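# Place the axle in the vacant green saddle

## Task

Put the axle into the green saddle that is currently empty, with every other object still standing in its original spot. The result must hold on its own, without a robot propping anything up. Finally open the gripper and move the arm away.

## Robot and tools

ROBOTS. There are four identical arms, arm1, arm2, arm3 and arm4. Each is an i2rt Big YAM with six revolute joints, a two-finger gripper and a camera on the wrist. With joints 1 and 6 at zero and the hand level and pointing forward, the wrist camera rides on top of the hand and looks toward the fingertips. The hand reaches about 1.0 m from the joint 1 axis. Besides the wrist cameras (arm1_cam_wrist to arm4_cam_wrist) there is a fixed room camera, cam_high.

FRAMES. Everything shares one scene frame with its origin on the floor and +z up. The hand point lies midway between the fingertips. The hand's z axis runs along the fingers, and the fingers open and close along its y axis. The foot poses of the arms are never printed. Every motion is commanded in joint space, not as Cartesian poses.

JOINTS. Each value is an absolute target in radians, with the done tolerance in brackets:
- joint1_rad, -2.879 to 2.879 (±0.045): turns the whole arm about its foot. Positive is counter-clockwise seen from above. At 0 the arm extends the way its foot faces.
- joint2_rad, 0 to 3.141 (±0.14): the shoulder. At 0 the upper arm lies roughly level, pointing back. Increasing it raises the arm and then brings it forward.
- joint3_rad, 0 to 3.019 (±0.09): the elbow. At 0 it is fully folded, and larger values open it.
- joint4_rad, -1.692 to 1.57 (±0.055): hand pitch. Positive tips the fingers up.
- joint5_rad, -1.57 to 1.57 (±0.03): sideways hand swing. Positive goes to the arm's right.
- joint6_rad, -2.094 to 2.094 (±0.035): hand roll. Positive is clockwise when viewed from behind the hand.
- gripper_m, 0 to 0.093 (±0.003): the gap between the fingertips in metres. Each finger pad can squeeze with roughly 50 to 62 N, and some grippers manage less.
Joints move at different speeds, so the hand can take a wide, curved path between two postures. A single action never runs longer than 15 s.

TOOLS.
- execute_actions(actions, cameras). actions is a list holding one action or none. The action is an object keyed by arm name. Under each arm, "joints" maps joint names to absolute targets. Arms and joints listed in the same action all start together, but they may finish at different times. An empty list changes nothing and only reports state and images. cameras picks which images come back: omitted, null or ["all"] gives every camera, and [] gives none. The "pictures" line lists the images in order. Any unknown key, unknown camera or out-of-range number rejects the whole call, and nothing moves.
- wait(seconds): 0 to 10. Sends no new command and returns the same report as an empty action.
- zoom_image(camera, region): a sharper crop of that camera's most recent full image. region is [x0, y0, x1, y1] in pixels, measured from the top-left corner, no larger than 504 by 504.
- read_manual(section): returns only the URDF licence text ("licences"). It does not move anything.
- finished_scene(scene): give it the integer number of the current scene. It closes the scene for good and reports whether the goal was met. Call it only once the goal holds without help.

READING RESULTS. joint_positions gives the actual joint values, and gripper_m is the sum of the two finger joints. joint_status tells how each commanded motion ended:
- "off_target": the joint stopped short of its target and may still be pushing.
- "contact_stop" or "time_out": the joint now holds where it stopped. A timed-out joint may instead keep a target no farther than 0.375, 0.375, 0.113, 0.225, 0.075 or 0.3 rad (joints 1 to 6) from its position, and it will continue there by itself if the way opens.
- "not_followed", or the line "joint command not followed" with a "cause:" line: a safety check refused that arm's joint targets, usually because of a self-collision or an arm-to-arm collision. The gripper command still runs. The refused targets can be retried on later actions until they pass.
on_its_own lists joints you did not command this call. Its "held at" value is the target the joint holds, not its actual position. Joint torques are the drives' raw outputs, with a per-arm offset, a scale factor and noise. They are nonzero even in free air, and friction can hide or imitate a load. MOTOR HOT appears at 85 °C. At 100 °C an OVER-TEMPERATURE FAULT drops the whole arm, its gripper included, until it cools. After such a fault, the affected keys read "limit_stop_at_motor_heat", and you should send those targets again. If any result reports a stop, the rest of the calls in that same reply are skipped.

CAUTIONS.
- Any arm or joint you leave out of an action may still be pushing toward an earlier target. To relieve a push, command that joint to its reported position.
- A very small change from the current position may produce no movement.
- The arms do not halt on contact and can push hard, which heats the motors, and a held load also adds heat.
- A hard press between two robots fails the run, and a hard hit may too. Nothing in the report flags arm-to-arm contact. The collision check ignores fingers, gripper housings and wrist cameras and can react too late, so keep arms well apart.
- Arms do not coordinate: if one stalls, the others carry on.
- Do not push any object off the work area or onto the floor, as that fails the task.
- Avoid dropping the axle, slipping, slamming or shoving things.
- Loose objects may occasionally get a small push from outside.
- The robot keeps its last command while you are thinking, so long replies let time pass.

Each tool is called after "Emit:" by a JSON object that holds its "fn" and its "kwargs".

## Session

Emit:
{"fn": "execute_actions", "kwargs": {"actions": []}}

Scene clock: 0.00 s.
Joint torques (N m, as the arm reports them, + toward a larger angle): no reading
Motor temperatures (°C, as the motors report them): arm1=[31 30 36 29 28 32] | arm2=[30 33 34 32 31 29] | arm3=[30 30 35 31 32 31] | arm4=[31 32 36 31 28 28]
arm1.joint_positions: joint1_rad=+0.639 joint2_rad=+0.591 joint3_rad=+1.454 joint4_rad=-1.509 joint5_rad=+0.094 joint6_rad=-0.069 gripper_m=+0.095
arm1.joint_status: not commanded
arm1.hand: x=-0.5437 y=+0.1904 z=+1.3048 quat_wxyz=(-0.373, -0.395, -0.800, +0.254) (m; scene frame)
arm2.joint_positions: joint1_rad=+0.666 joint2_rad=+0.576 joint3_rad=+1.450 joint4_rad=-1.202 joint5_rad=-0.070 joint6_rad=+0.412 gripper_m=+0.094
arm2.joint_status: not commanded
arm2.hand: x=-0.7840 y=-0.1845 z=+1.3754 quat_wxyz=(-0.124, +0.651, -0.487, -0.569) (m; scene frame)
arm3.joint_positions: joint1_rad=+0.707 joint2_rad=+0.510 joint3_rad=+1.461 joint4_rad=-1.274 joint5_rad=-0.041 joint6_rad=+0.144 gripper_m=+0.095
arm3.joint_status: not commanded
arm3.hand: x=+0.7546 y=+0.2092 z=+1.3757 quat_wxyz=(-0.549, -0.396, -0.709, +0.197) (m; scene frame)
arm4.joint_positions: joint1_rad=+0.779 joint2_rad=+0.476 joint3_rad=+1.323 joint4_rad=-1.450 joint5_rad=+0.042 joint6_rad=+0.014 gripper_m=+0.095
arm4.joint_status: not commanded
arm4.hand: x=+0.5262 y=-0.2206 z=+1.2760 quat_wxyz=(-0.194, +0.809, -0.359, -0.423) (m; scene frame)
pictures: arm1_cam_wrist, arm2_cam_wrist, arm3_cam_wrist, arm4_cam_wrist, cam_high
Images, in order (width x height): arm1_cam_wrist 504x504, arm2_cam_wrist 504x504, arm3_cam_wrist 504x504, arm4_cam_wrist 504x504, cam_high 896x504.

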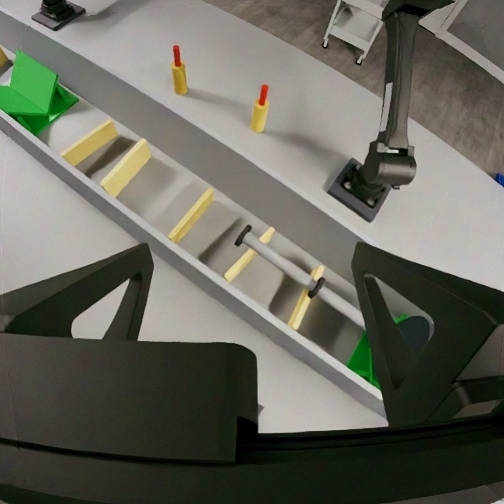

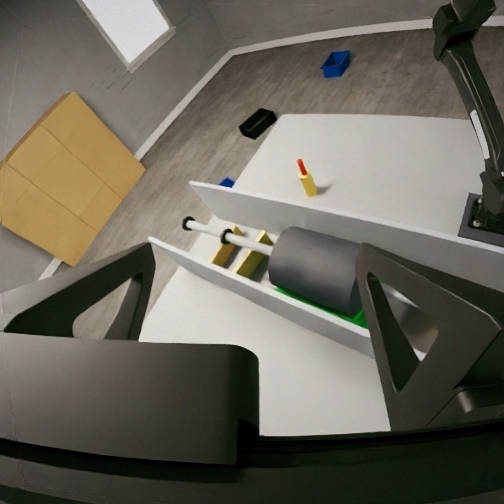

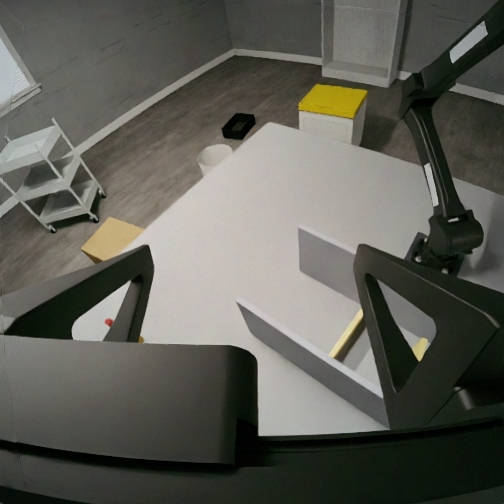

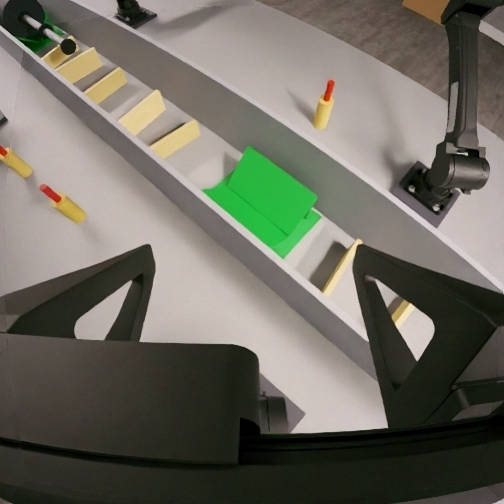

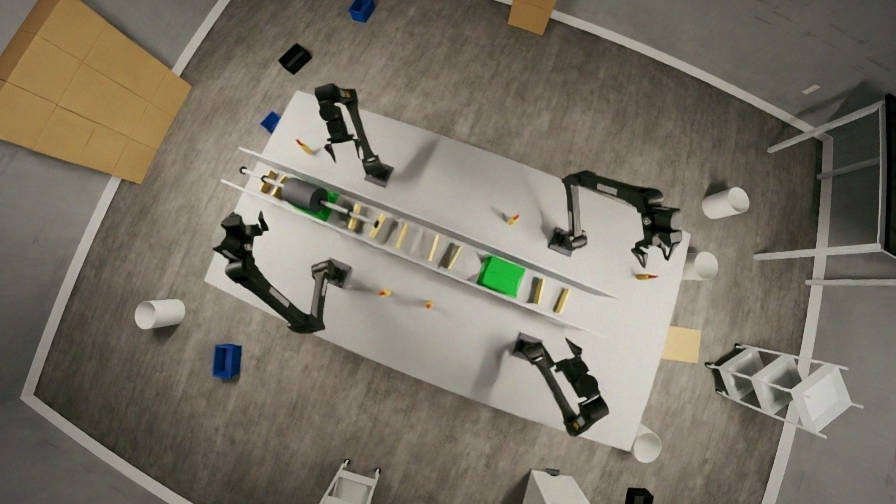

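Emit:
{"fn": "execute_actions", "kwargs": {"actions": [{"arm1":{"joints":{"joint1_rad":-0.943,"joint5_rad":0,"joint6_rad":0.62,"joint4_rad":-1.57}},"arm2":{"joints":{"joint1_rad":0.252,"joint5_rad":0,"joint6_rad":1.8,"joint2_rad":0.9,"joint3_rad":1.3,"joint4_rad":-1.6}},"arm3":{"joints":{"joint1_rad":-1.0,"joint5_rad":0,"joint6_rad":0.55}},"arm4":{"joints":{"joint1_rad":-1.2}}}], "cameras": []}}

Emit:
{"fn": "execute_actions", "kwargs": {"actions": [{"arm1":{"joints":{"joint2_rad":1.805,"joint3_rad":1.84}},"arm2":{"joints":{"joint2_rad":1.37,"joint3_rad":1.29,"joint4_rad":-1.46}}}], "cameras": ["arm1_cam_wrist","arm2_cam_wrist","arm3_cam_wrist"]}}

Scene clock: 20.33 s.
Joint torques (N m, as the arm reports them, + toward a larger angle): arm1=[-0.18  4.56  8.51  2.02 -0.06  0.18] | arm2=[-0.15 -2.09 10.96  0.35  0.2   0.1 ] | arm3=[-1.32  4.65  8.87  2.28  0.03 -0.07] | arm4=[-0.05  3.88  8.14  1.76  0.01  0.05]
Motor temperatures (°C, as the motors report them): arm1=[31 30 38 29 28 32] | arm2=[30 33 37 32 31 29] | arm3=[30 30 37 31 32 31] | arm4=[31 32 40 31 28 28]
arm1.joint_positions: joint1_rad=-0.937 joint2_rad=+0.591 joint3_rad=+1.454 joint4_rad=-1.562 joint5_rad=+0.001 joint6_rad=+0.610 gripper_m=+0.095
arm1.joint_status: all done
arm1.hand: x=-0.7894 y=+0.2470 z=+1.2930 quat_wxyz=(-0.247, -0.906, -0.006, +0.343) (m; scene frame)
arm2.joint_positions: joint1_rad=+0.255 joint2_rad=+0.894 joint3_rad=+1.279 joint4_rad=-1.594 joint5_rad=-0.003 joint6_rad=+1.790 gripper_m=+0.094
arm2.joint_status: all done
arm2.hand: x=-0.7058 y=-0.0808 z=+1.1510 quat_wxyz=(+0.038, +0.006, -0.983, -0.178) (m; scene frame)
arm3.joint_positions: joint1_rad=-0.986 joint2_rad=+0.510 joint3_rad=+1.461 joint4_rad=-1.274 joint5_rad=-0.001 joint6_rad=+0.541 gripper_m=+0.095
arm3.joint_status: all done
arm3.hand: x=+0.4845 y=+0.2522 z=+1.3750 quat_wxyz=(-0.300, -0.813, -0.005, +0.498) (m; scene frame)
arm4.joint_positions: joint1_rad=-1.187 joint2_rad=+0.476 joint3_rad=+1.323 joint4_rad=-1.450 joint5_rad=+0.043 joint6_rad=+0.014 gripper_m=+0.095
arm4.joint_status: all done
arm4.hand: x=+0.8028 y=-0.2928 z=+1.2759 quat_wxyz=(-0.459, +0.151, -0.872, -0.071) (m; scene frame)
pictures: none
No camera images: the call's "cameras" was empty. Leave "cameras" out to get every camera's image.

Scene clock: 22.00 s.
Joint torques (N m, as the arm reports them, + toward a larger angle): arm1=[ -0.06 -13.68  10.75   0.75  -0.04   0.21] | arm2=[ -0.15 -12.13  10.05   0.09   0.19   0.14] | arm3=[-2.08  3.76  8.6   2.15  0.09  0.05] | arm4=[-0.09  3.9   8.16  1.74  0.01  0.04]
Motor temperatures (°C, as the motors report them): arm1=[31 30 39 29 28 32] | arm2=[30 33 37 32 31 29] | arm3=[30 30 37 31 32 31] | arm4=[31 32 40 31 28 28]
arm1.joint_positions: joint1_rad=-0.937 joint2_rad=+1.822 joint3_rad=+1.813 joint4_rad=-1.568 joint5_rad=+0.001 joint6_rad=+0.610 gripper_m=+0.095
arm1.joint_status: all done
arm1.hand: x=-1.0965 y=+0.0223 z=+0.9943 quat_wxyz=(+0.000, -1.000, -0.008, -0.004) (m; scene frame)
arm2.joint_positions: joint1_rad=+0.255 joint2_rad=+1.383 joint3_rad=+1.279 joint4_rad=-1.465 joint5_rad=-0.003 joint6_rad=+1.791 gripper_m=+0.094
arm2.joint_status: all done
arm2.hand: x=-0.7322 y=+0.0366 z=+0.9994 quat_wxyz=(-0.001, +0.005, -1.000, -0.004) (m; scene frame)
arm3.joint_positions: joint1_rad=-0.986 joint2_rad=+0.510 joint3_rad=+1.461 joint4_rad=-1.274 joint5_rad=-0.001 joint6_rad=+0.541 gripper_m=+0.095
arm3.joint_status: not commanded
arm3.hand: x=+0.4845 y=+0.2522 z=+1.3750 quat_wxyz=(-0.300, -0.813, -0.005, +0.498) (m; scene frame)
arm4.joint_positions: joint1_rad=-1.187 joint2_rad=+0.476 joint3_rad=+1.323 joint4_rad=-1.450 joint5_rad=+0.043 joint6_rad=+0.014 gripper_m=+0.095
arm4.joint_status: not commanded
arm4.hand: x=+0.8028 y=-0.2928 z=+1.2759 quat_wxyz=(-0.459, +0.151, -0.872, -0.071) (m; scene frame)
pictures: arm1_cam_wrist, arm2_cam_wrist, arm3_cam_wrist
Images, in order (width x height): arm1_cam_wrist 504x504, arm2_cam_wrist 504x504, arm3_cam_wrist 504x504.

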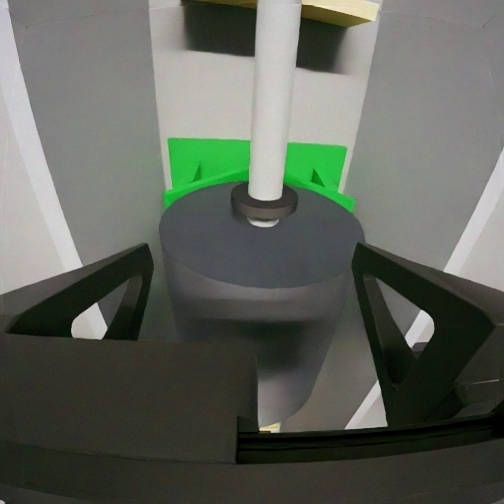

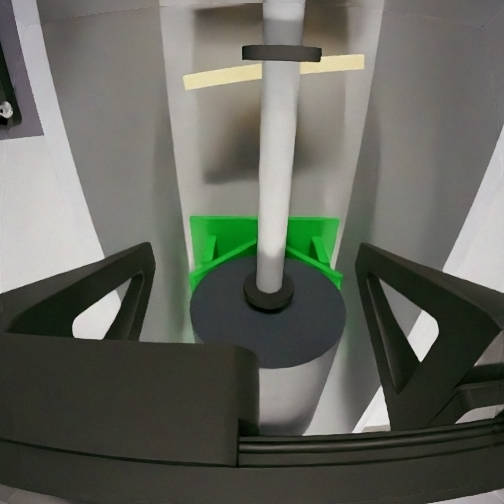

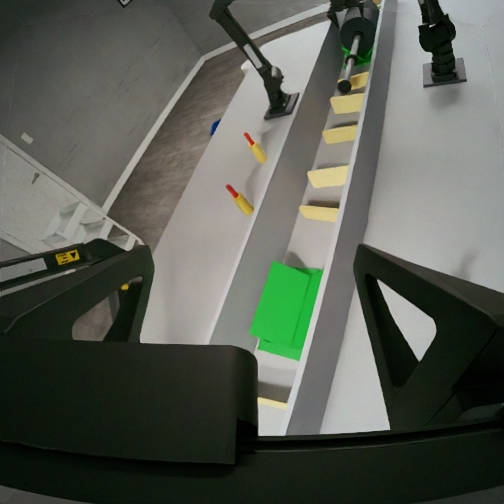

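Emit:
{"fn": "execute_actions", "kwargs": {"actions": [{"arm1":{"joints":{"joint1_rad":-1.004,"joint2_rad":1.93,"joint3_rad":1.685,"joint4_rad":-1.295,"joint6_rad":0.58}},"arm2":{"joints":{"joint1_rad":0.353,"joint2_rad":1.445,"joint3_rad":1.05,"joint4_rad":-1.145,"joint6_rad":1.92}}}], "cameras": ["arm1_cam_wrist","arm2_cam_wrist"]}}

Scene clock: 31.77 s.
Joint torques (N m, as the arm reports them, + toward a larger angle): arm1=[  1.06 -14.81   9.72   1.32  -0.04   0.05] | arm2=[ -0.66 -12.49   9.26   0.21   0.14   0.16] | arm3=[-2.12  4.05  8.62  2.11  0.07 -0.01] | arm4=[-0.05  3.83  8.15  1.74  0.01  0.05]
Motor temperatures (°C, as the motors report them): arm1=[31 31 40 29 28 32] | arm2=[30 33 37 32 31 29] | arm3=[30 30 37 31 32 31] | arm4=[31 32 40 31 28 28]
arm1.joint_positions: joint1_rad=-1.012 joint2_rad=+1.947 joint3_rad=+1.667 joint4_rad=-1.305 joint5_rad=+0.001 joint6_rad=+0.590 gripper_m=+0.095
arm1.joint_status: all done
arm1.hand: x=-1.1413 y=+0.0434 z=+0.8687 quat_wxyz=(+0.002, -1.000, +0.019, -0.008) (m; scene frame)
arm2.joint_positions: joint1_rad=+0.360 joint2_rad=+1.458 joint3_rad=+1.041 joint4_rad=-1.155 joint5_rad=-0.002 joint6_rad=+1.909 gripper_m=+0.094
arm2.joint_status: all done
arm2.hand: x=-0.7705 y=+0.0231 z=+0.8830 quat_wxyz=(-0.002, -0.002, -1.000, -0.002) (m; scene frame)
arm3.joint_positions: joint1_rad=-0.986 joint2_rad=+0.510 joint3_rad=+1.461 joint4_rad=-1.274 joint5_rad=-0.001 joint6_rad=+0.541 gripper_m=+0.095
arm3.joint_status: not commanded
arm3.hand: x=+0.4845 y=+0.2522 z=+1.3750 quat_wxyz=(-0.300, -0.813, -0.005, +0.498) (m; scene frame)
arm4.joint_positions: joint1_rad=-1.187 joint2_rad=+0.476 joint3_rad=+1.323 joint4_rad=-1.450 joint5_rad=+0.043 joint6_rad=+0.014 gripper_m=+0.095
arm4.joint_status: not commanded
arm4.hand: x=+0.8028 y=-0.2928 z=+1.2759 quat_wxyz=(-0.459, +0.151, -0.872, -0.071) (m; scene frame)
pictures: arm1_cam_wrist, arm2_cam_wrist
Images, in order (width x height): arm1_cam_wrist 504x504, arm2_cam_wrist 504x504.

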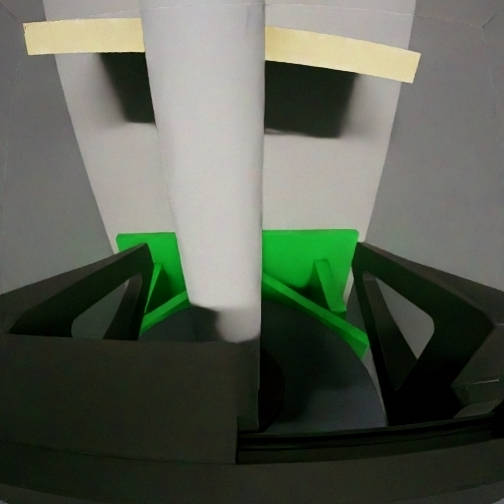

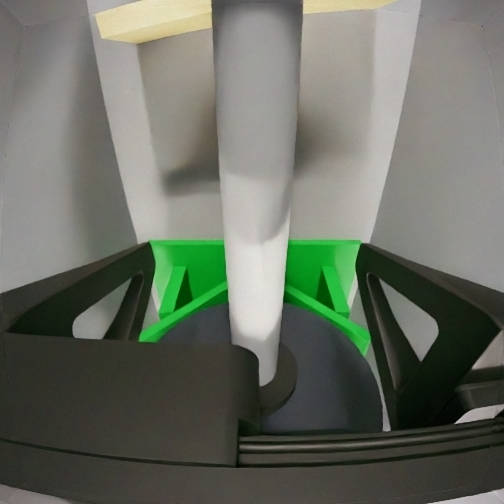

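Emit:
{"fn": "execute_actions", "kwargs": {"actions": [{"arm1":{"joints":{"joint1_rad":-0.98}},"arm2":{"joints":{"joint3_rad":1.025,"joint4_rad":-1.125}}}], "cameras": []}}

Emit:
{"fn": "execute_actions", "kwargs": {"actions": [{"arm1":{"joints":{"gripper_m":0}},"arm2":{"joints":{"gripper_m":0}}}], "cameras": ["arm1_cam_wrist","arm2_cam_wrist"]}}

Scene clock: 40.43 s.
Joint torques (N m, as the arm reports them, + toward a larger angle): arm1=[  1.02 -14.97   9.58   1.33  -0.04   0.05] | arm2=[ -0.48 -12.78   8.02   0.23   0.17   0.15] | arm3=[-2.34  3.77  8.84  2.35  0.02 -0.07] | arm4=[-0.1   3.84  8.17  1.76  0.01  0.05]
Motor temperatures (°C, as the motors report them): arm1=[31 32 40 29 28 32] | arm2=[30 33 37 32 31 29] | arm3=[30 30 37 31 32 31] | arm4=[31 32 41 31 28 28]
arm1.joint_positions: joint1_rad=-0.982 joint2_rad=+1.947 joint3_rad=+1.667 joint4_rad=-1.305 joint5_rad=+0.001 joint6_rad=+0.590 gripper_m=+0.095
arm1.joint_status: all done
arm1.hand: x=-1.1319 y=+0.0286 z=+0.8688 quat_wxyz=(+0.002, -1.000, +0.004, -0.008) (m; scene frame)
arm2.joint_positions: joint1_rad=+0.360 joint2_rad=+1.457 joint3_rad=+1.030 joint4_rad=-1.135 joint5_rad=-0.002 joint6_rad=+1.910 gripper_m=+0.094
arm2.joint_status: all done
arm2.hand: x=-0.7707 y=+0.0235 z=+0.8793 quat_wxyz=(-0.001, -0.002, -1.000, -0.006) (m; scene frame)
arm3.joint_positions: joint1_rad=-0.986 joint2_rad=+0.510 joint3_rad=+1.461 joint4_rad=-1.274 joint5_rad=-0.001 joint6_rad=+0.541 gripper_m=+0.095
arm3.joint_status: not commanded
arm3.hand: x=+0.4845 y=+0.2522 z=+1.3750 quat_wxyz=(-0.300, -0.813, -0.005, +0.498) (m; scene frame)
arm4.joint_positions: joint1_rad=-1.187 joint2_rad=+0.476 joint3_rad=+1.323 joint4_rad=-1.450 joint5_rad=+0.043 joint6_rad=+0.014 gripper_m=+0.095
arm4.joint_status: not commanded
arm4.hand: x=+0.8028 y=-0.2928 z=+1.2759 quat_wxyz=(-0.459, +0.151, -0.872, -0.071) (m; scene frame)
pictures: none
No camera images: the call's "cameras" was empty. Leave "cameras" out to get every camera's image.

Scene clock: 41.17 s.
Joint torques (N m, as the arm reports them, + toward a larger angle): arm1=[  1.06 -14.8    9.67   1.55  -0.33  -0.07] | arm2=[ -0.55 -12.24   8.13   0.23   0.25   0.15] | arm3=[-2.83  3.46  8.41  2.28  0.08 -0.05] | arm4=[-0.04  3.81  8.17  1.76  0.01  0.05]
Motor temperatures (°C, as the motors report them): arm1=[31 32 40 29 28 32] | arm2=[30 33 37 32 31 29] | arm3=[30 30 37 31 32 31] | arm4=[31 32 41 31 28 28]
arm1.joint_positions: joint1_rad=-0.987 joint2_rad=+1.946 joint3_rad=+1.665 joint4_rad=-1.310 joint5_rad=+0.009 joint6_rad=+0.603 gripper_m=+0.023
arm1.joint_status: gripper_m off_target (ended at +0.023, target +0.000)
arm1.hand: x=-1.1330 y=+0.0332 z=+0.8691 quat_wxyz=(+0.006, -1.000, +0.013, -0.007) (m; scene frame)
arm2.joint_positions: joint1_rad=+0.360 joint2_rad=+1.457 joint3_rad=+1.029 joint4_rad=-1.134 joint5_rad=-0.004 joint6_rad=+1.910 gripper_m=+0.024
arm2.joint_status: gripper_m off_target (ended at +0.024, target +0.000)
arm2.hand: x=-0.7710 y=+0.0233 z=+0.8792 quat_wxyz=(+0.000, -0.002, -1.000, -0.006) (m; scene frame)
arm3.joint_positions: joint1_rad=-0.986 joint2_rad=+0.510 joint3_rad=+1.461 joint4_rad=-1.274 joint5_rad=-0.001 joint6_rad=+0.541 gripper_m=+0.095
arm3.joint_status: not commanded
arm3.hand: x=+0.4845 y=+0.2522 z=+1.3750 quat_wxyz=(-0.300, -0.813, -0.005, +0.498) (m; scene frame)
arm4.joint_positions: joint1_rad=-1.187 joint2_rad=+0.476 joint3_rad=+1.323 joint4_rad=-1.450 joint5_rad=+0.043 joint6_rad=+0.014 gripper_m=+0.095
arm4.joint_status: not commanded
arm4.hand: x=+0.8028 y=-0.2928 z=+1.2759 quat_wxyz=(-0.459, +0.151, -0.872, -0.071) (m; scene frame)
pictures: arm1_cam_wrist, arm2_cam_wrist
Images, in order (width x height): arm1_cam_wrist 504x504, arm2_cam_wrist 504x504.

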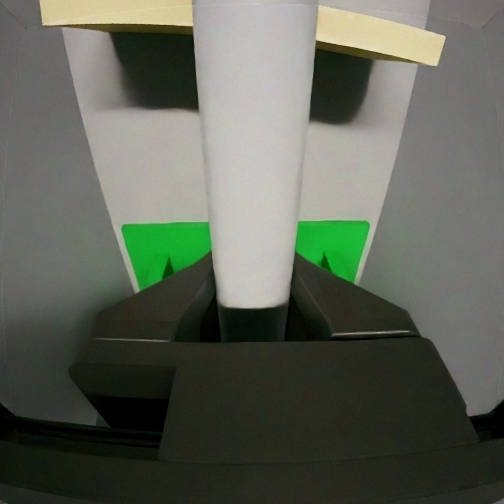

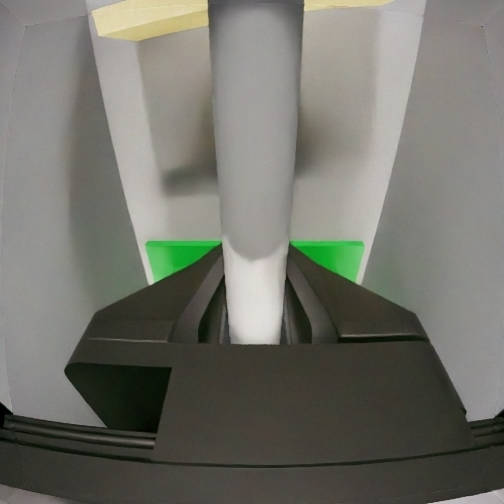

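Emit:
{"fn": "execute_actions", "kwargs": {"actions": [{"arm1":{"joints":{"joint2_rad":1.858,"joint3_rad":1.937,"joint4_rad":-1.56}},"arm2":{"joints":{"joint2_rad":1.357,"joint3_rad":1.31,"joint4_rad":-1.435}}}], "cameras": []}}

Emit:
{"fn": "execute_actions", "kwargs": {"actions": [{"arm1":{"joints":{"joint1_rad":-0.821,"joint2_rad":1.565,"joint3_rad":1.49,"joint4_rad":-1.43,"joint6_rad":0.77}},"arm2":{"joints":{"joint1_rad":-0.005,"joint2_rad":1.29,"joint3_rad":1.2,"joint4_rad":-1.42,"joint6_rad":1.55}}}], "cameras": ["arm1_cam_wrist","arm2_cam_wrist","arm3_cam_wrist"]}}

Scene clock: 56.03 s.
Joint torques (N m, as the arm reports them, + toward a larger angle): arm1=[  0.71 -16.93  14.05   0.54   0.03  -0.07] | arm2=[ -0.44 -13.84  15.57  -0.41   0.27   0.26] | arm3=[-1.87  3.88  8.78  2.19  0.06 -0.06] | arm4=[-0.04  3.89  8.16  1.75  0.    0.05]
Motor temperatures (°C, as the motors report them): arm1=[31 33 41 29 28 32] | arm2=[30 34 37 32 31 29] | arm3=[30 30 37 31 32 31] | arm4=[31 32 41 31 28 28]
arm1.joint_positions: joint1_rad=-0.981 joint2_rad=+1.900 joint3_rad=+1.869 joint4_rad=-1.554 joint5_rad=+0.000 joint6_rad=+0.599 gripper_m=+0.023
arm1.joint_status: all done
arm1.hand: x=-1.1308 y=+0.0288 z=+0.9720 quat_wxyz=(+0.001, -1.000, +0.008, -0.008) (m; scene frame)
arm2.joint_positions: joint1_rad=+0.360 joint2_rad=+1.386 joint3_rad=+1.228 joint4_rad=-1.426 joint5_rad=-0.005 joint6_rad=+1.899 gripper_m=+0.024
arm2.joint_status: all done
arm2.hand: x=-0.7708 y=+0.0199 z=+0.9783 quat_wxyz=(-0.003, +0.003, -1.000, +0.004) (m; scene frame)
arm3.joint_positions: joint1_rad=-0.986 joint2_rad=+0.510 joint3_rad=+1.461 joint4_rad=-1.274 joint5_rad=-0.001 joint6_rad=+0.541 gripper_m=+0.095
arm3.joint_status: not commanded
arm3.hand: x=+0.4845 y=+0.2522 z=+1.3750 quat_wxyz=(-0.300, -0.813, -0.005, +0.498) (m; scene frame)
arm4.joint_positions: joint1_rad=-1.187 joint2_rad=+0.476 joint3_rad=+1.323 joint4_rad=-1.450 joint5_rad=+0.043 joint6_rad=+0.014 gripper_m=+0.095
arm4.joint_status: not commanded
arm4.hand: x=+0.8028 y=-0.2928 z=+1.2759 quat_wxyz=(-0.459, +0.151, -0.872, -0.071) (m; scene frame)
pictures: none
No camera images: the call's "cameras" was empty. Leave "cameras" out to get every camera's image.

Scene clock: 57.23 s.
Joint torques (N m, as the arm reports them, + toward a larger angle): arm1=[  0.21 -11.43  11.18   1.32  -0.01   0.08] | arm2=[  0.27 -12.49  11.83   0.15   0.08   0.08] | arm3=[-1.73  3.84  8.72  2.16  0.06 -0.1 ] | arm4=[-0.07  3.89  8.15  1.75  0.01  0.04]
Motor temperatures (°C, as the motors report them): arm1=[31 33 41 29 28 32] | arm2=[30 34 38 32 31 29] | arm3=[30 30 37 31 32 31] | arm4=[31 32 41 31 28 28]
arm1.joint_positions: joint1_rad=-0.816 joint2_rad=+1.599 joint3_rad=+1.454 joint4_rad=-1.440 joint5_rad=+0.001 joint6_rad=+0.777 gripper_m=+0.023
arm1.joint_status: all done
arm1.hand: x=-0.9895 y=+0.0289 z=+0.9694 quat_wxyz=(+0.003, -1.000, +0.015, -0.006) (m; scene frame)
arm2.joint_positions: joint1_rad=-0.006 joint2_rad=+1.318 joint3_rad=+1.167 joint4_rad=-1.426 joint5_rad=+0.000 joint6_rad=+1.544 gripper_m=+0.024
arm2.joint_status: all done
arm2.hand: x=-0.6296 y=+0.0176 z=+0.9808 quat_wxyz=(-0.003, -0.002, -1.000, +0.001) (m; scene frame)
arm3.joint_positions: joint1_rad=-0.986 joint2_rad=+0.510 joint3_rad=+1.461 joint4_rad=-1.274 joint5_rad=-0.001 joint6_rad=+0.541 gripper_m=+0.095
arm3.joint_status: not commanded
arm3.hand: x=+0.4845 y=+0.2522 z=+1.3750 quat_wxyz=(-0.300, -0.813, -0.005, +0.498) (m; scene frame)
arm4.joint_positions: joint1_rad=-1.187 joint2_rad=+0.476 joint3_rad=+1.323 joint4_rad=-1.450 joint5_rad=+0.043 joint6_rad=+0.014 gripper_m=+0.095
arm4.joint_status: not commanded
arm4.hand: x=+0.8028 y=-0.2928 z=+1.2759 quat_wxyz=(-0.459, +0.151, -0.872, -0.071) (m; scene frame)
pictures: arm1_cam_wrist, arm2_cam_wrist, arm3_cam_wrist
Images, in order (width x height): arm1_cam_wrist 504x504, arm2_cam_wrist 504x504, arm3_cam_wrist 504x504.

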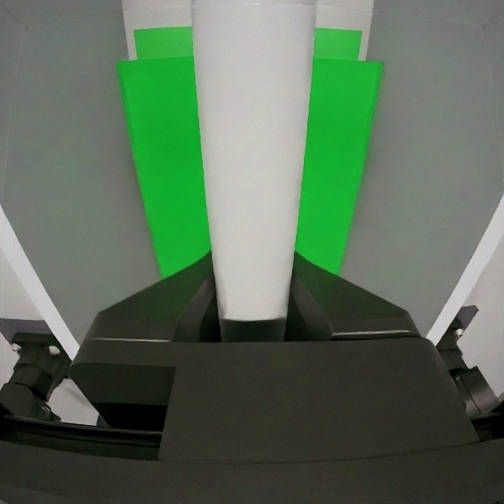

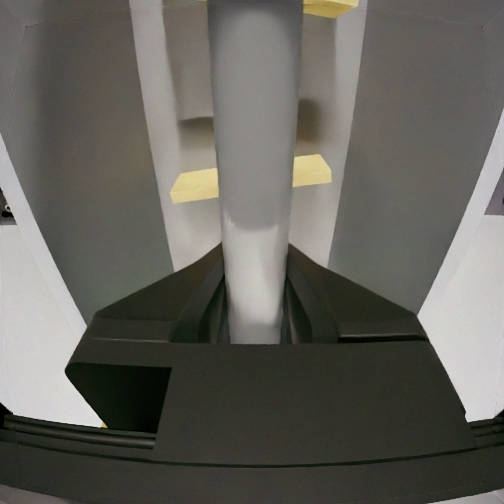

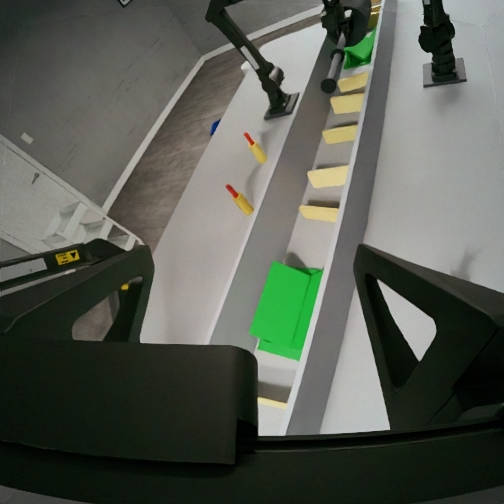

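Emit:
{"fn": "execute_actions", "kwargs": {"actions": [{"arm1":{"joints":{"joint1_rad":-0.572,"joint2_rad":1.335,"joint3_rad":1.252,"joint4_rad":-1.41,"joint6_rad":1.02}},"arm2":{"joints":{"joint1_rad":-0.36,"joint2_rad":1.355,"joint3_rad":1.31,"joint4_rad":-1.42,"joint6_rad":1.19}}}], "cameras": []}}

Emit:
{"fn": "execute_actions", "kwargs": {"actions": [{"arm1":{"joints":{"joint1_rad":-0.212,"joint2_rad":1.205,"joint3_rad":1.13,"joint4_rad":-1.43,"joint6_rad":1.38}},"arm2":{"joints":{"joint1_rad":-0.645,"joint2_rad":1.527,"joint3_rad":1.5,"joint4_rad":-1.437,"joint6_rad":0.9}}}], "cameras": ["arm2_cam_wrist"]}}

Emit:
{"fn": "execute_actions", "kwargs": {"actions": [{"arm1":{"joints":{"joint1_rad":0.228,"joint2_rad":1.225,"joint3_rad":1.17,"joint6_rad":1.82}},"arm2":{"joints":{"joint1_rad":-0.858,"joint2_rad":1.795,"joint3_rad":1.854,"joint4_rad":-1.52,"joint6_rad":0.69}},"arm3":{"joints":{"joint2_rad":1.97,"joint3_rad":2.33,"joint4_rad":-1.67,"joint6_rad":0.58}}}], "cameras": ["arm1_cam_wrist","arm2_cam_wrist","arm3_cam_wrist"]}}

Scene clock: 67.53 s.
Joint torques (N m, as the arm reports them, + toward a larger angle): arm1=[-0.4  -8.79 11.28  0.87 -0.21  0.02] | arm2=[  0.17 -13.59  16.04   0.02   0.15   0.05] | arm3=[-1.66  4.75  8.78  2.18  0.05 -0.04] | arm4=[-0.03  3.89  8.16  1.77  0.01  0.04]
Motor temperatures (°C, as the motors report them): arm1=[31 33 42 29 28 32] | arm2=[30 34 39 32 31 29] | arm3=[30 30 37 31 32 31] | arm4=[31 32 41 31 28 28]
arm1.joint_positions: joint1_rad=-0.561 joint2_rad=+1.366 joint3_rad=+1.217 joint4_rad=-1.410 joint5_rad=+0.007 joint6_rad=+1.032 gripper_m=+0.023
arm1.joint_status: all done
arm1.hand: x=-0.8529 y=+0.0218 z=+0.9762 quat_wxyz=(-0.006, -1.000, +0.015, +0.004) (m; scene frame)
arm2.joint_positions: joint1_rad=-0.363 joint2_rad=+1.384 joint3_rad=+1.223 joint4_rad=-1.422 joint5_rad=-0.002 joint6_rad=+1.188 gripper_m=+0.024
arm2.joint_status: all done
arm2.hand: x=-0.4927 y=+0.0119 z=+0.9788 quat_wxyz=(+0.000, -0.003, -1.000, +0.003) (m; scene frame)
arm3.joint_positions: joint1_rad=-0.986 joint2_rad=+0.510 joint3_rad=+1.461 joint4_rad=-1.274 joint5_rad=-0.001 joint6_rad=+0.541 gripper_m=+0.095
arm3.joint_status: not commanded
arm3.hand: x=+0.4845 y=+0.2522 z=+1.3750 quat_wxyz=(-0.300, -0.813, -0.005, +0.498) (m; scene frame)
arm4.joint_positions: joint1_rad=-1.187 joint2_rad=+0.476 joint3_rad=+1.323 joint4_rad=-1.450 joint5_rad=+0.043 joint6_rad=+0.014 gripper_m=+0.095
arm4.joint_status: not commanded
arm4.hand: x=+0.8028 y=-0.2928 z=+1.2759 quat_wxyz=(-0.459, +0.151, -0.872, -0.071) (m; scene frame)
pictures: none
No camera images: the call's "cameras" was empty. Leave "cameras" out to get every camera's image.

Scene clock: 68.63 s.
Joint torques (N m, as the arm reports them, + toward a larger angle): arm1=[-0.09 -7.24 11.4   0.73 -0.13 -0.02] | arm2=[  0.59 -17.17  16.12  -0.22   0.12  -0.08] | arm3=[-2.6   4.49  8.64  2.17  0.06 -0.04] | arm4=[-0.05  3.85  8.14  1.75  0.    0.04]
Motor temperatures (°C, as the motors report them): arm1=[31 33 42 29 28 32] | arm2=[30 34 39 32 31 29] | arm3=[30 30 37 31 32 31] | arm4=[31 32 41 31 28 28]
arm1.joint_positions: joint1_rad=-0.204 joint2_rad=+1.238 joint3_rad=+1.092 joint4_rad=-1.430 joint5_rad=+0.005 joint6_rad=+1.397 gripper_m=+0.023
arm1.joint_status: all done
arm1.hand: x=-0.7130 y=+0.0201 z=+0.9736 quat_wxyz=(+0.000, -1.000, +0.019, +0.000) (m; scene frame)
arm2.joint_positions: joint1_rad=-0.651 joint2_rad=+1.561 joint3_rad=+1.414 joint4_rad=-1.436 joint5_rad=-0.001 joint6_rad=+0.908 gripper_m=+0.024
arm2.joint_status: all done
arm2.hand: x=-0.3531 y=+0.0084 z=+0.9792 quat_wxyz=(+0.002, -0.006, -1.000, +0.002) (m; scene frame)
arm3.joint_positions: joint1_rad=-0.986 joint2_rad=+0.510 joint3_rad=+1.461 joint4_rad=-1.274 joint5_rad=-0.001 joint6_rad=+0.541 gripper_m=+0.095
arm3.joint_status: not commanded
arm3.hand: x=+0.4845 y=+0.2522 z=+1.3750 quat_wxyz=(-0.300, -0.813, -0.005, +0.498) (m; scene frame)
arm4.joint_positions: joint1_rad=-1.187 joint2_rad=+0.476 joint3_rad=+1.323 joint4_rad=-1.450 joint5_rad=+0.043 joint6_rad=+0.014 gripper_m=+0.095
arm4.joint_status: not commanded
arm4.hand: x=+0.8028 y=-0.2928 z=+1.2759 quat_wxyz=(-0.459, +0.151, -0.872, -0.071) (m; scene frame)
pictures: arm2_cam_wrist
Images, in order (width x height): arm2_cam_wrist 504x504.

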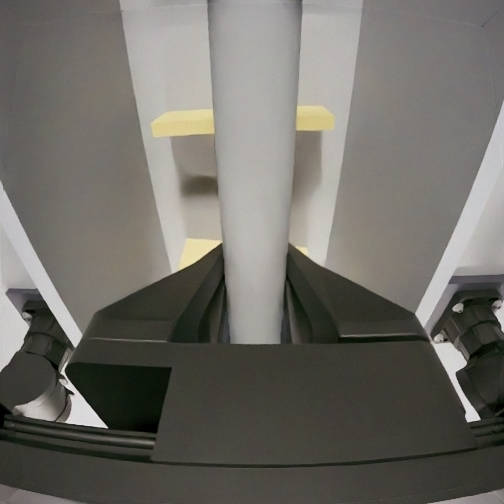

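Scene clock: 70.93 s.
Joint torques (N m, as the arm reports them, + toward a larger angle): arm1=[ 0.74 -6.82 14.63  0.65  0.22  0.06] | arm2=[  0.01 -22.73  16.55  -0.12   0.15  -0.12] | arm3=[ -2.33 -22.09  13.28  -0.5    0.05  -0.01] | arm4=[-0.07  3.88  8.15  1.75  0.    0.04]
Motor temperatures (°C, as the motors report them): arm1=[31 33 43 29 28 32] | arm2=[30 34 40 32 31 29] | arm3=[30 31 38 31 32 31] | arm4=[31 32 41 31 28 28]
arm1.joint_positions: joint1_rad=+0.223 joint2_rad=+1.254 joint3_rad=+1.093 joint4_rad=-1.429 joint5_rad=-0.003 joint6_rad=+1.828 gripper_m=+0.023
arm1.joint_status: all done
arm1.hand: x=-0.5679 y=+0.0184 z=+0.9693 quat_wxyz=(+0.007, -1.000, +0.021, -0.001) (m; scene frame)
arm2.joint_positions: joint1_rad=-0.858 joint2_rad=+1.836 joint3_rad=+1.763 joint4_rad=-1.521 joint5_rad=-0.002 joint6_rad=+0.703 gripper_m=+0.024
arm2.joint_status: joint3_rad time_out (moved +0.349 of +0.440); the others done
arm2.on_its_own: joint3_rad reads +1.763 and still pushes toward +1.854 since a time_out
arm2.hand: x=-0.2073 y=+0.0058 z=+0.9769 quat_wxyz=(+0.006, -0.007, -1.000, +0.004) (m; scene frame)
arm3.joint_positions: joint1_rad=-0.986 joint2_rad=+2.002 joint3_rad=+2.278 joint4_rad=-1.654 joint5_rad=-0.001 joint6_rad=+0.571 gripper_m=+0.095
arm3.joint_status: all done
arm3.hand: x=+0.0787 y=+0.0058 z=+1.0727 quat_wxyz=(-0.048, -0.996, +0.011, +0.079) (m; scene frame)
arm4.joint_positions: joint1_rad=-1.187 joint2_rad=+0.476 joint3_rad=+1.323 joint4_rad=-1.450 joint5_rad=+0.043 joint6_rad=+0.014 gripper_m=+0.095
arm4.joint_status: not commanded
arm4.hand: x=+0.8028 y=-0.2928 z=+1.2759 quat_wxyz=(-0.459, +0.151, -0.872, -0.071) (m; scene frame)
pictures: arm1_cam_wrist, arm2_cam_wrist, arm3_cam_wrist
Images, in order (width x height): arm1_cam_wrist 504x504, arm2_cam_wrist 504x504, arm3_cam_wrist 504x504.

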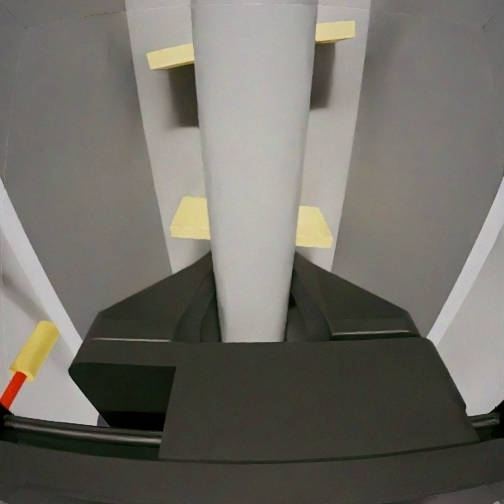

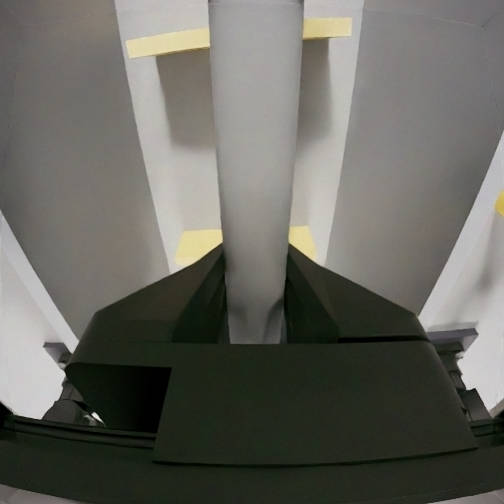

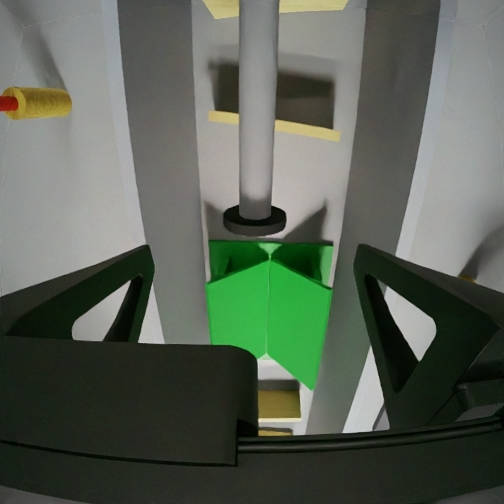

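Emit:
{"fn": "execute_actions", "kwargs": {"actions": [{"arm3":{"joints":{"joint2_rad":2.135,"joint3_rad":2.3,"joint4_rad":-1.675}}}], "cameras": ["arm3_cam_wrist"]}}

Scene clock: 81.57 s.
Joint torques (N m, as the arm reports them, + toward a larger angle): arm1=[ 0.76 -6.82 14.63  0.64  0.21  0.06] | arm2=[ -0.07 -22.71  16.58  -0.06   0.14  -0.14] | arm3=[ -2.11 -23.03  10.5   -0.63   0.09   0.03] | arm4=[-0.13  3.9   8.15  1.75  0.01  0.04]
Motor temperatures (°C, as the motors report them): arm1=[31 32 46 29 28 32] | arm2=[30 35 42 32 31 29] | arm3=[30 32 39 31 32 31] | arm4=[31 32 41 31 28 28]
arm1.joint_positions: joint1_rad=+0.223 joint2_rad=+1.254 joint3_rad=+1.093 joint4_rad=-1.429 joint5_rad=-0.003 joint6_rad=+1.828 gripper_m=+0.023
arm1.joint_status: not commanded
arm1.hand: x=-0.5679 y=+0.0184 z=+0.9693 quat_wxyz=(+0.007, -1.000, +0.021, -0.001) (m; scene frame)
arm2.joint_positions: joint1_rad=-0.858 joint2_rad=+1.836 joint3_rad=+1.763 joint4_rad=-1.521 joint5_rad=-0.002 joint6_rad=+0.703 gripper_m=+0.024
arm2.joint_status: not commanded
arm2.on_its_own: joint3_rad reads +1.763 and still pushes toward +1.854 since a time_out
arm2.hand: x=-0.2073 y=+0.0058 z=+0.9769 quat_wxyz=(+0.006, -0.007, -1.000, +0.004) (m; scene frame)
arm3.joint_positions: joint1_rad=-0.986 joint2_rad=+2.160 joint3_rad=+2.278 joint4_rad=-1.659 joint5_rad=-0.001 joint6_rad=+0.572 gripper_m=+0.095
arm3.joint_status: all done
arm3.hand: x=+0.0629 y=-0.0033 z=+0.9710 quat_wxyz=(-0.005, -1.000, +0.012, +0.011) (m; scene frame)
arm4.joint_positions: joint1_rad=-1.187 joint2_rad=+0.476 joint3_rad=+1.323 joint4_rad=-1.450 joint5_rad=+0.043 joint6_rad=+0.014 gripper_m=+0.095
arm4.joint_status: not commanded
arm4.hand: x=+0.8028 y=-0.2928 z=+1.2759 quat_wxyz=(-0.459, +0.151, -0.872, -0.071) (m; scene frame)
pictures: arm3_cam_wrist
Images, in order (width x height): arm3_cam_wrist 504x504.

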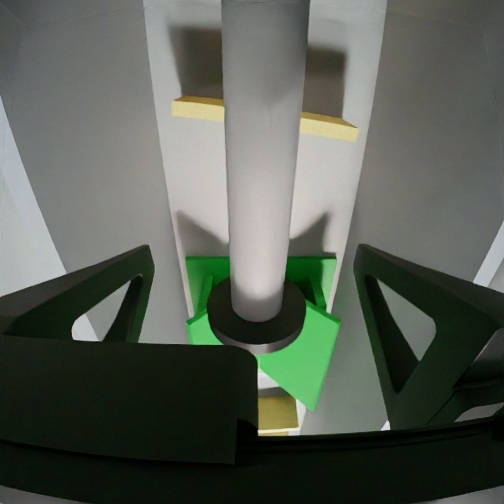

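Emit:
{"fn": "execute_actions", "kwargs": {"actions": [{"arm3":{"joints":{"joint2_rad":2.165}}}], "cameras": ["arm3_cam_wrist"]}}

Scene clock: 84.03 s.
Joint torques (N m, as the arm reports them, + toward a larger angle): arm1=[ 0.76 -6.83 14.63  0.65  0.22  0.06] | arm2=[  0.11 -22.77  16.61  -0.09   0.14  -0.11] | arm3=[ -2.65 -19.91  10.69  -0.64   0.07  -0.02] | arm4=[-0.1   3.82  8.15  1.75  0.    0.05]
Motor temperatures (°C, as the motors report them): arm1=[31 32 46 29 28 32] | arm2=[30 35 43 32 31 29] | arm3=[30 32 39 31 32 31] | arm4=[31 32 41 31 28 28]
arm1.joint_positions: joint1_rad=+0.223 joint2_rad=+1.254 joint3_rad=+1.093 joint4_rad=-1.429 joint5_rad=-0.003 joint6_rad=+1.828 gripper_m=+0.023
arm1.joint_status: not commanded
arm1.hand: x=-0.5679 y=+0.0184 z=+0.9693 quat_wxyz=(+0.007, -1.000, +0.021, -0.001) (m; scene frame)
arm2.joint_positions: joint1_rad=-0.858 joint2_rad=+1.836 joint3_rad=+1.763 joint4_rad=-1.521 joint5_rad=-0.002 joint6_rad=+0.703 gripper_m=+0.024
arm2.joint_status: not commanded
arm2.on_its_own: joint3_rad reads +1.763 and still pushes toward +1.854 since a time_out
arm2.hand: x=-0.2073 y=+0.0058 z=+0.9769 quat_wxyz=(+0.006, -0.007, -1.000, +0.004) (m; scene frame)
arm3.joint_positions: joint1_rad=-0.986 joint2_rad=+2.160 joint3_rad=+2.278 joint4_rad=-1.659 joint5_rad=-0.001 joint6_rad=+0.572 gripper_m=+0.095
arm3.joint_status: all done
arm3.hand: x=+0.0629 y=-0.0033 z=+0.9710 quat_wxyz=(-0.005, -1.000, +0.012, +0.011) (m; scene frame)
arm4.joint_positions: joint1_rad=-1.187 joint2_rad=+0.476 joint3_rad=+1.323 joint4_rad=-1.450 joint5_rad=+0.043 joint6_rad=+0.014 gripper_m=+0.095
arm4.joint_status: not commanded
arm4.hand: x=+0.8028 y=-0.2928 z=+1.2759 quat_wxyz=(-0.459, +0.151, -0.872, -0.071) (m; scene frame)
pictures: arm3_cam_wrist
Images, in order (width x height): arm3_cam_wrist 504x504.

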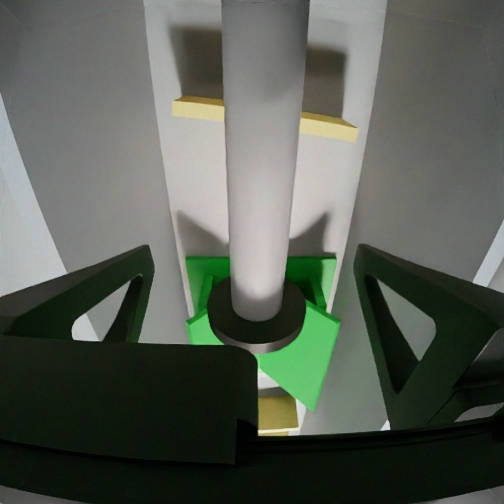

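Stiction; use elbow and wrist.

Emit:
{"fn": "execute_actions", "kwargs": {"actions": [{"arm3":{"joints":{"joint3_rad":2.25,"joint4_rad":-1.6}}}], "cameras": ["arm3_cam_wrist"]}}

Scene clock: 91.00 s.
Joint torques (N m, as the arm reports them, + toward a larger angle): arm1=[ 0.74 -6.84 14.63  0.64  0.21  0.06] | arm2=[  0.03 -22.47  16.55  -0.07   0.13  -0.11] | arm3=[ -1.34 -20.92   9.59   1.11   0.13   0.03] | arm4=[-0.07  3.89  8.16  1.76  0.01  0.05]
Motor temperatures (°C, as the motors report them): arm1=[31 32 47 29 28 32] | arm2=[30 35 43 32 31 29] | arm3=[30 32 39 31 32 31] | arm4=[31 32 41 31 28 28]
arm1.joint_positions: joint1_rad=+0.223 joint2_rad=+1.254 joint3_rad=+1.093 joint4_rad=-1.429 joint5_rad=-0.003 joint6_rad=+1.828 gripper_m=+0.023
arm1.joint_status: not commanded
arm1.hand: x=-0.5679 y=+0.0184 z=+0.9693 quat_wxyz=(+0.007, -1.000, +0.021, -0.001) (m; scene frame)
arm2.joint_positions: joint1_rad=-0.858 joint2_rad=+1.836 joint3_rad=+1.763 joint4_rad=-1.521 joint5_rad=-0.002 joint6_rad=+0.703 gripper_m=+0.024
arm2.joint_status: not commanded
arm2.on_its_own: joint3_rad reads +1.763 and still pushes toward +1.854 since a time_out
arm2.hand: x=-0.2073 y=+0.0058 z=+0.9769 quat_wxyz=(+0.006, -0.007, -1.000, +0.004) (m; scene frame)
arm3.joint_positions: joint1_rad=-0.986 joint2_rad=+2.160 joint3_rad=+2.242 joint4_rad=-1.618 joint5_rad=-0.001 joint6_rad=+0.572 gripper_m=+0.095
arm3.joint_status: all done
arm3.hand: x=+0.0607 y=-0.0046 z=+0.9568 quat_wxyz=(-0.006, -1.000, +0.012, +0.012) (m; scene frame)
arm4.joint_positions: joint1_rad=-1.187 joint2_rad=+0.476 joint3_rad=+1.323 joint4_rad=-1.450 joint5_rad=+0.043 joint6_rad=+0.014 gripper_m=+0.095
arm4.joint_status: not commanded
arm4.hand: x=+0.8028 y=-0.2928 z=+1.2759 quat_wxyz=(-0.459, +0.151, -0.872, -0.071) (m; scene frame)
pictures: arm3_cam_wrist
Images, in order (width x height): arm3_cam_wrist 504x504.

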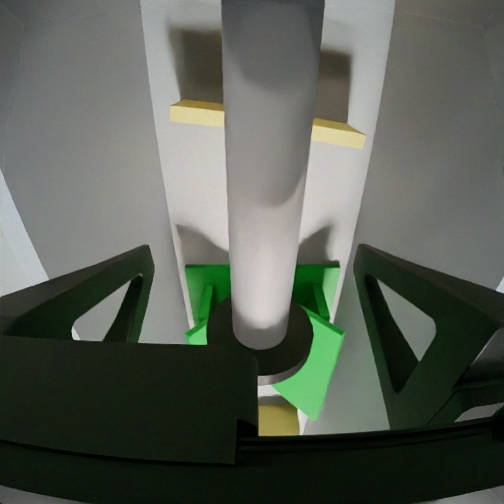

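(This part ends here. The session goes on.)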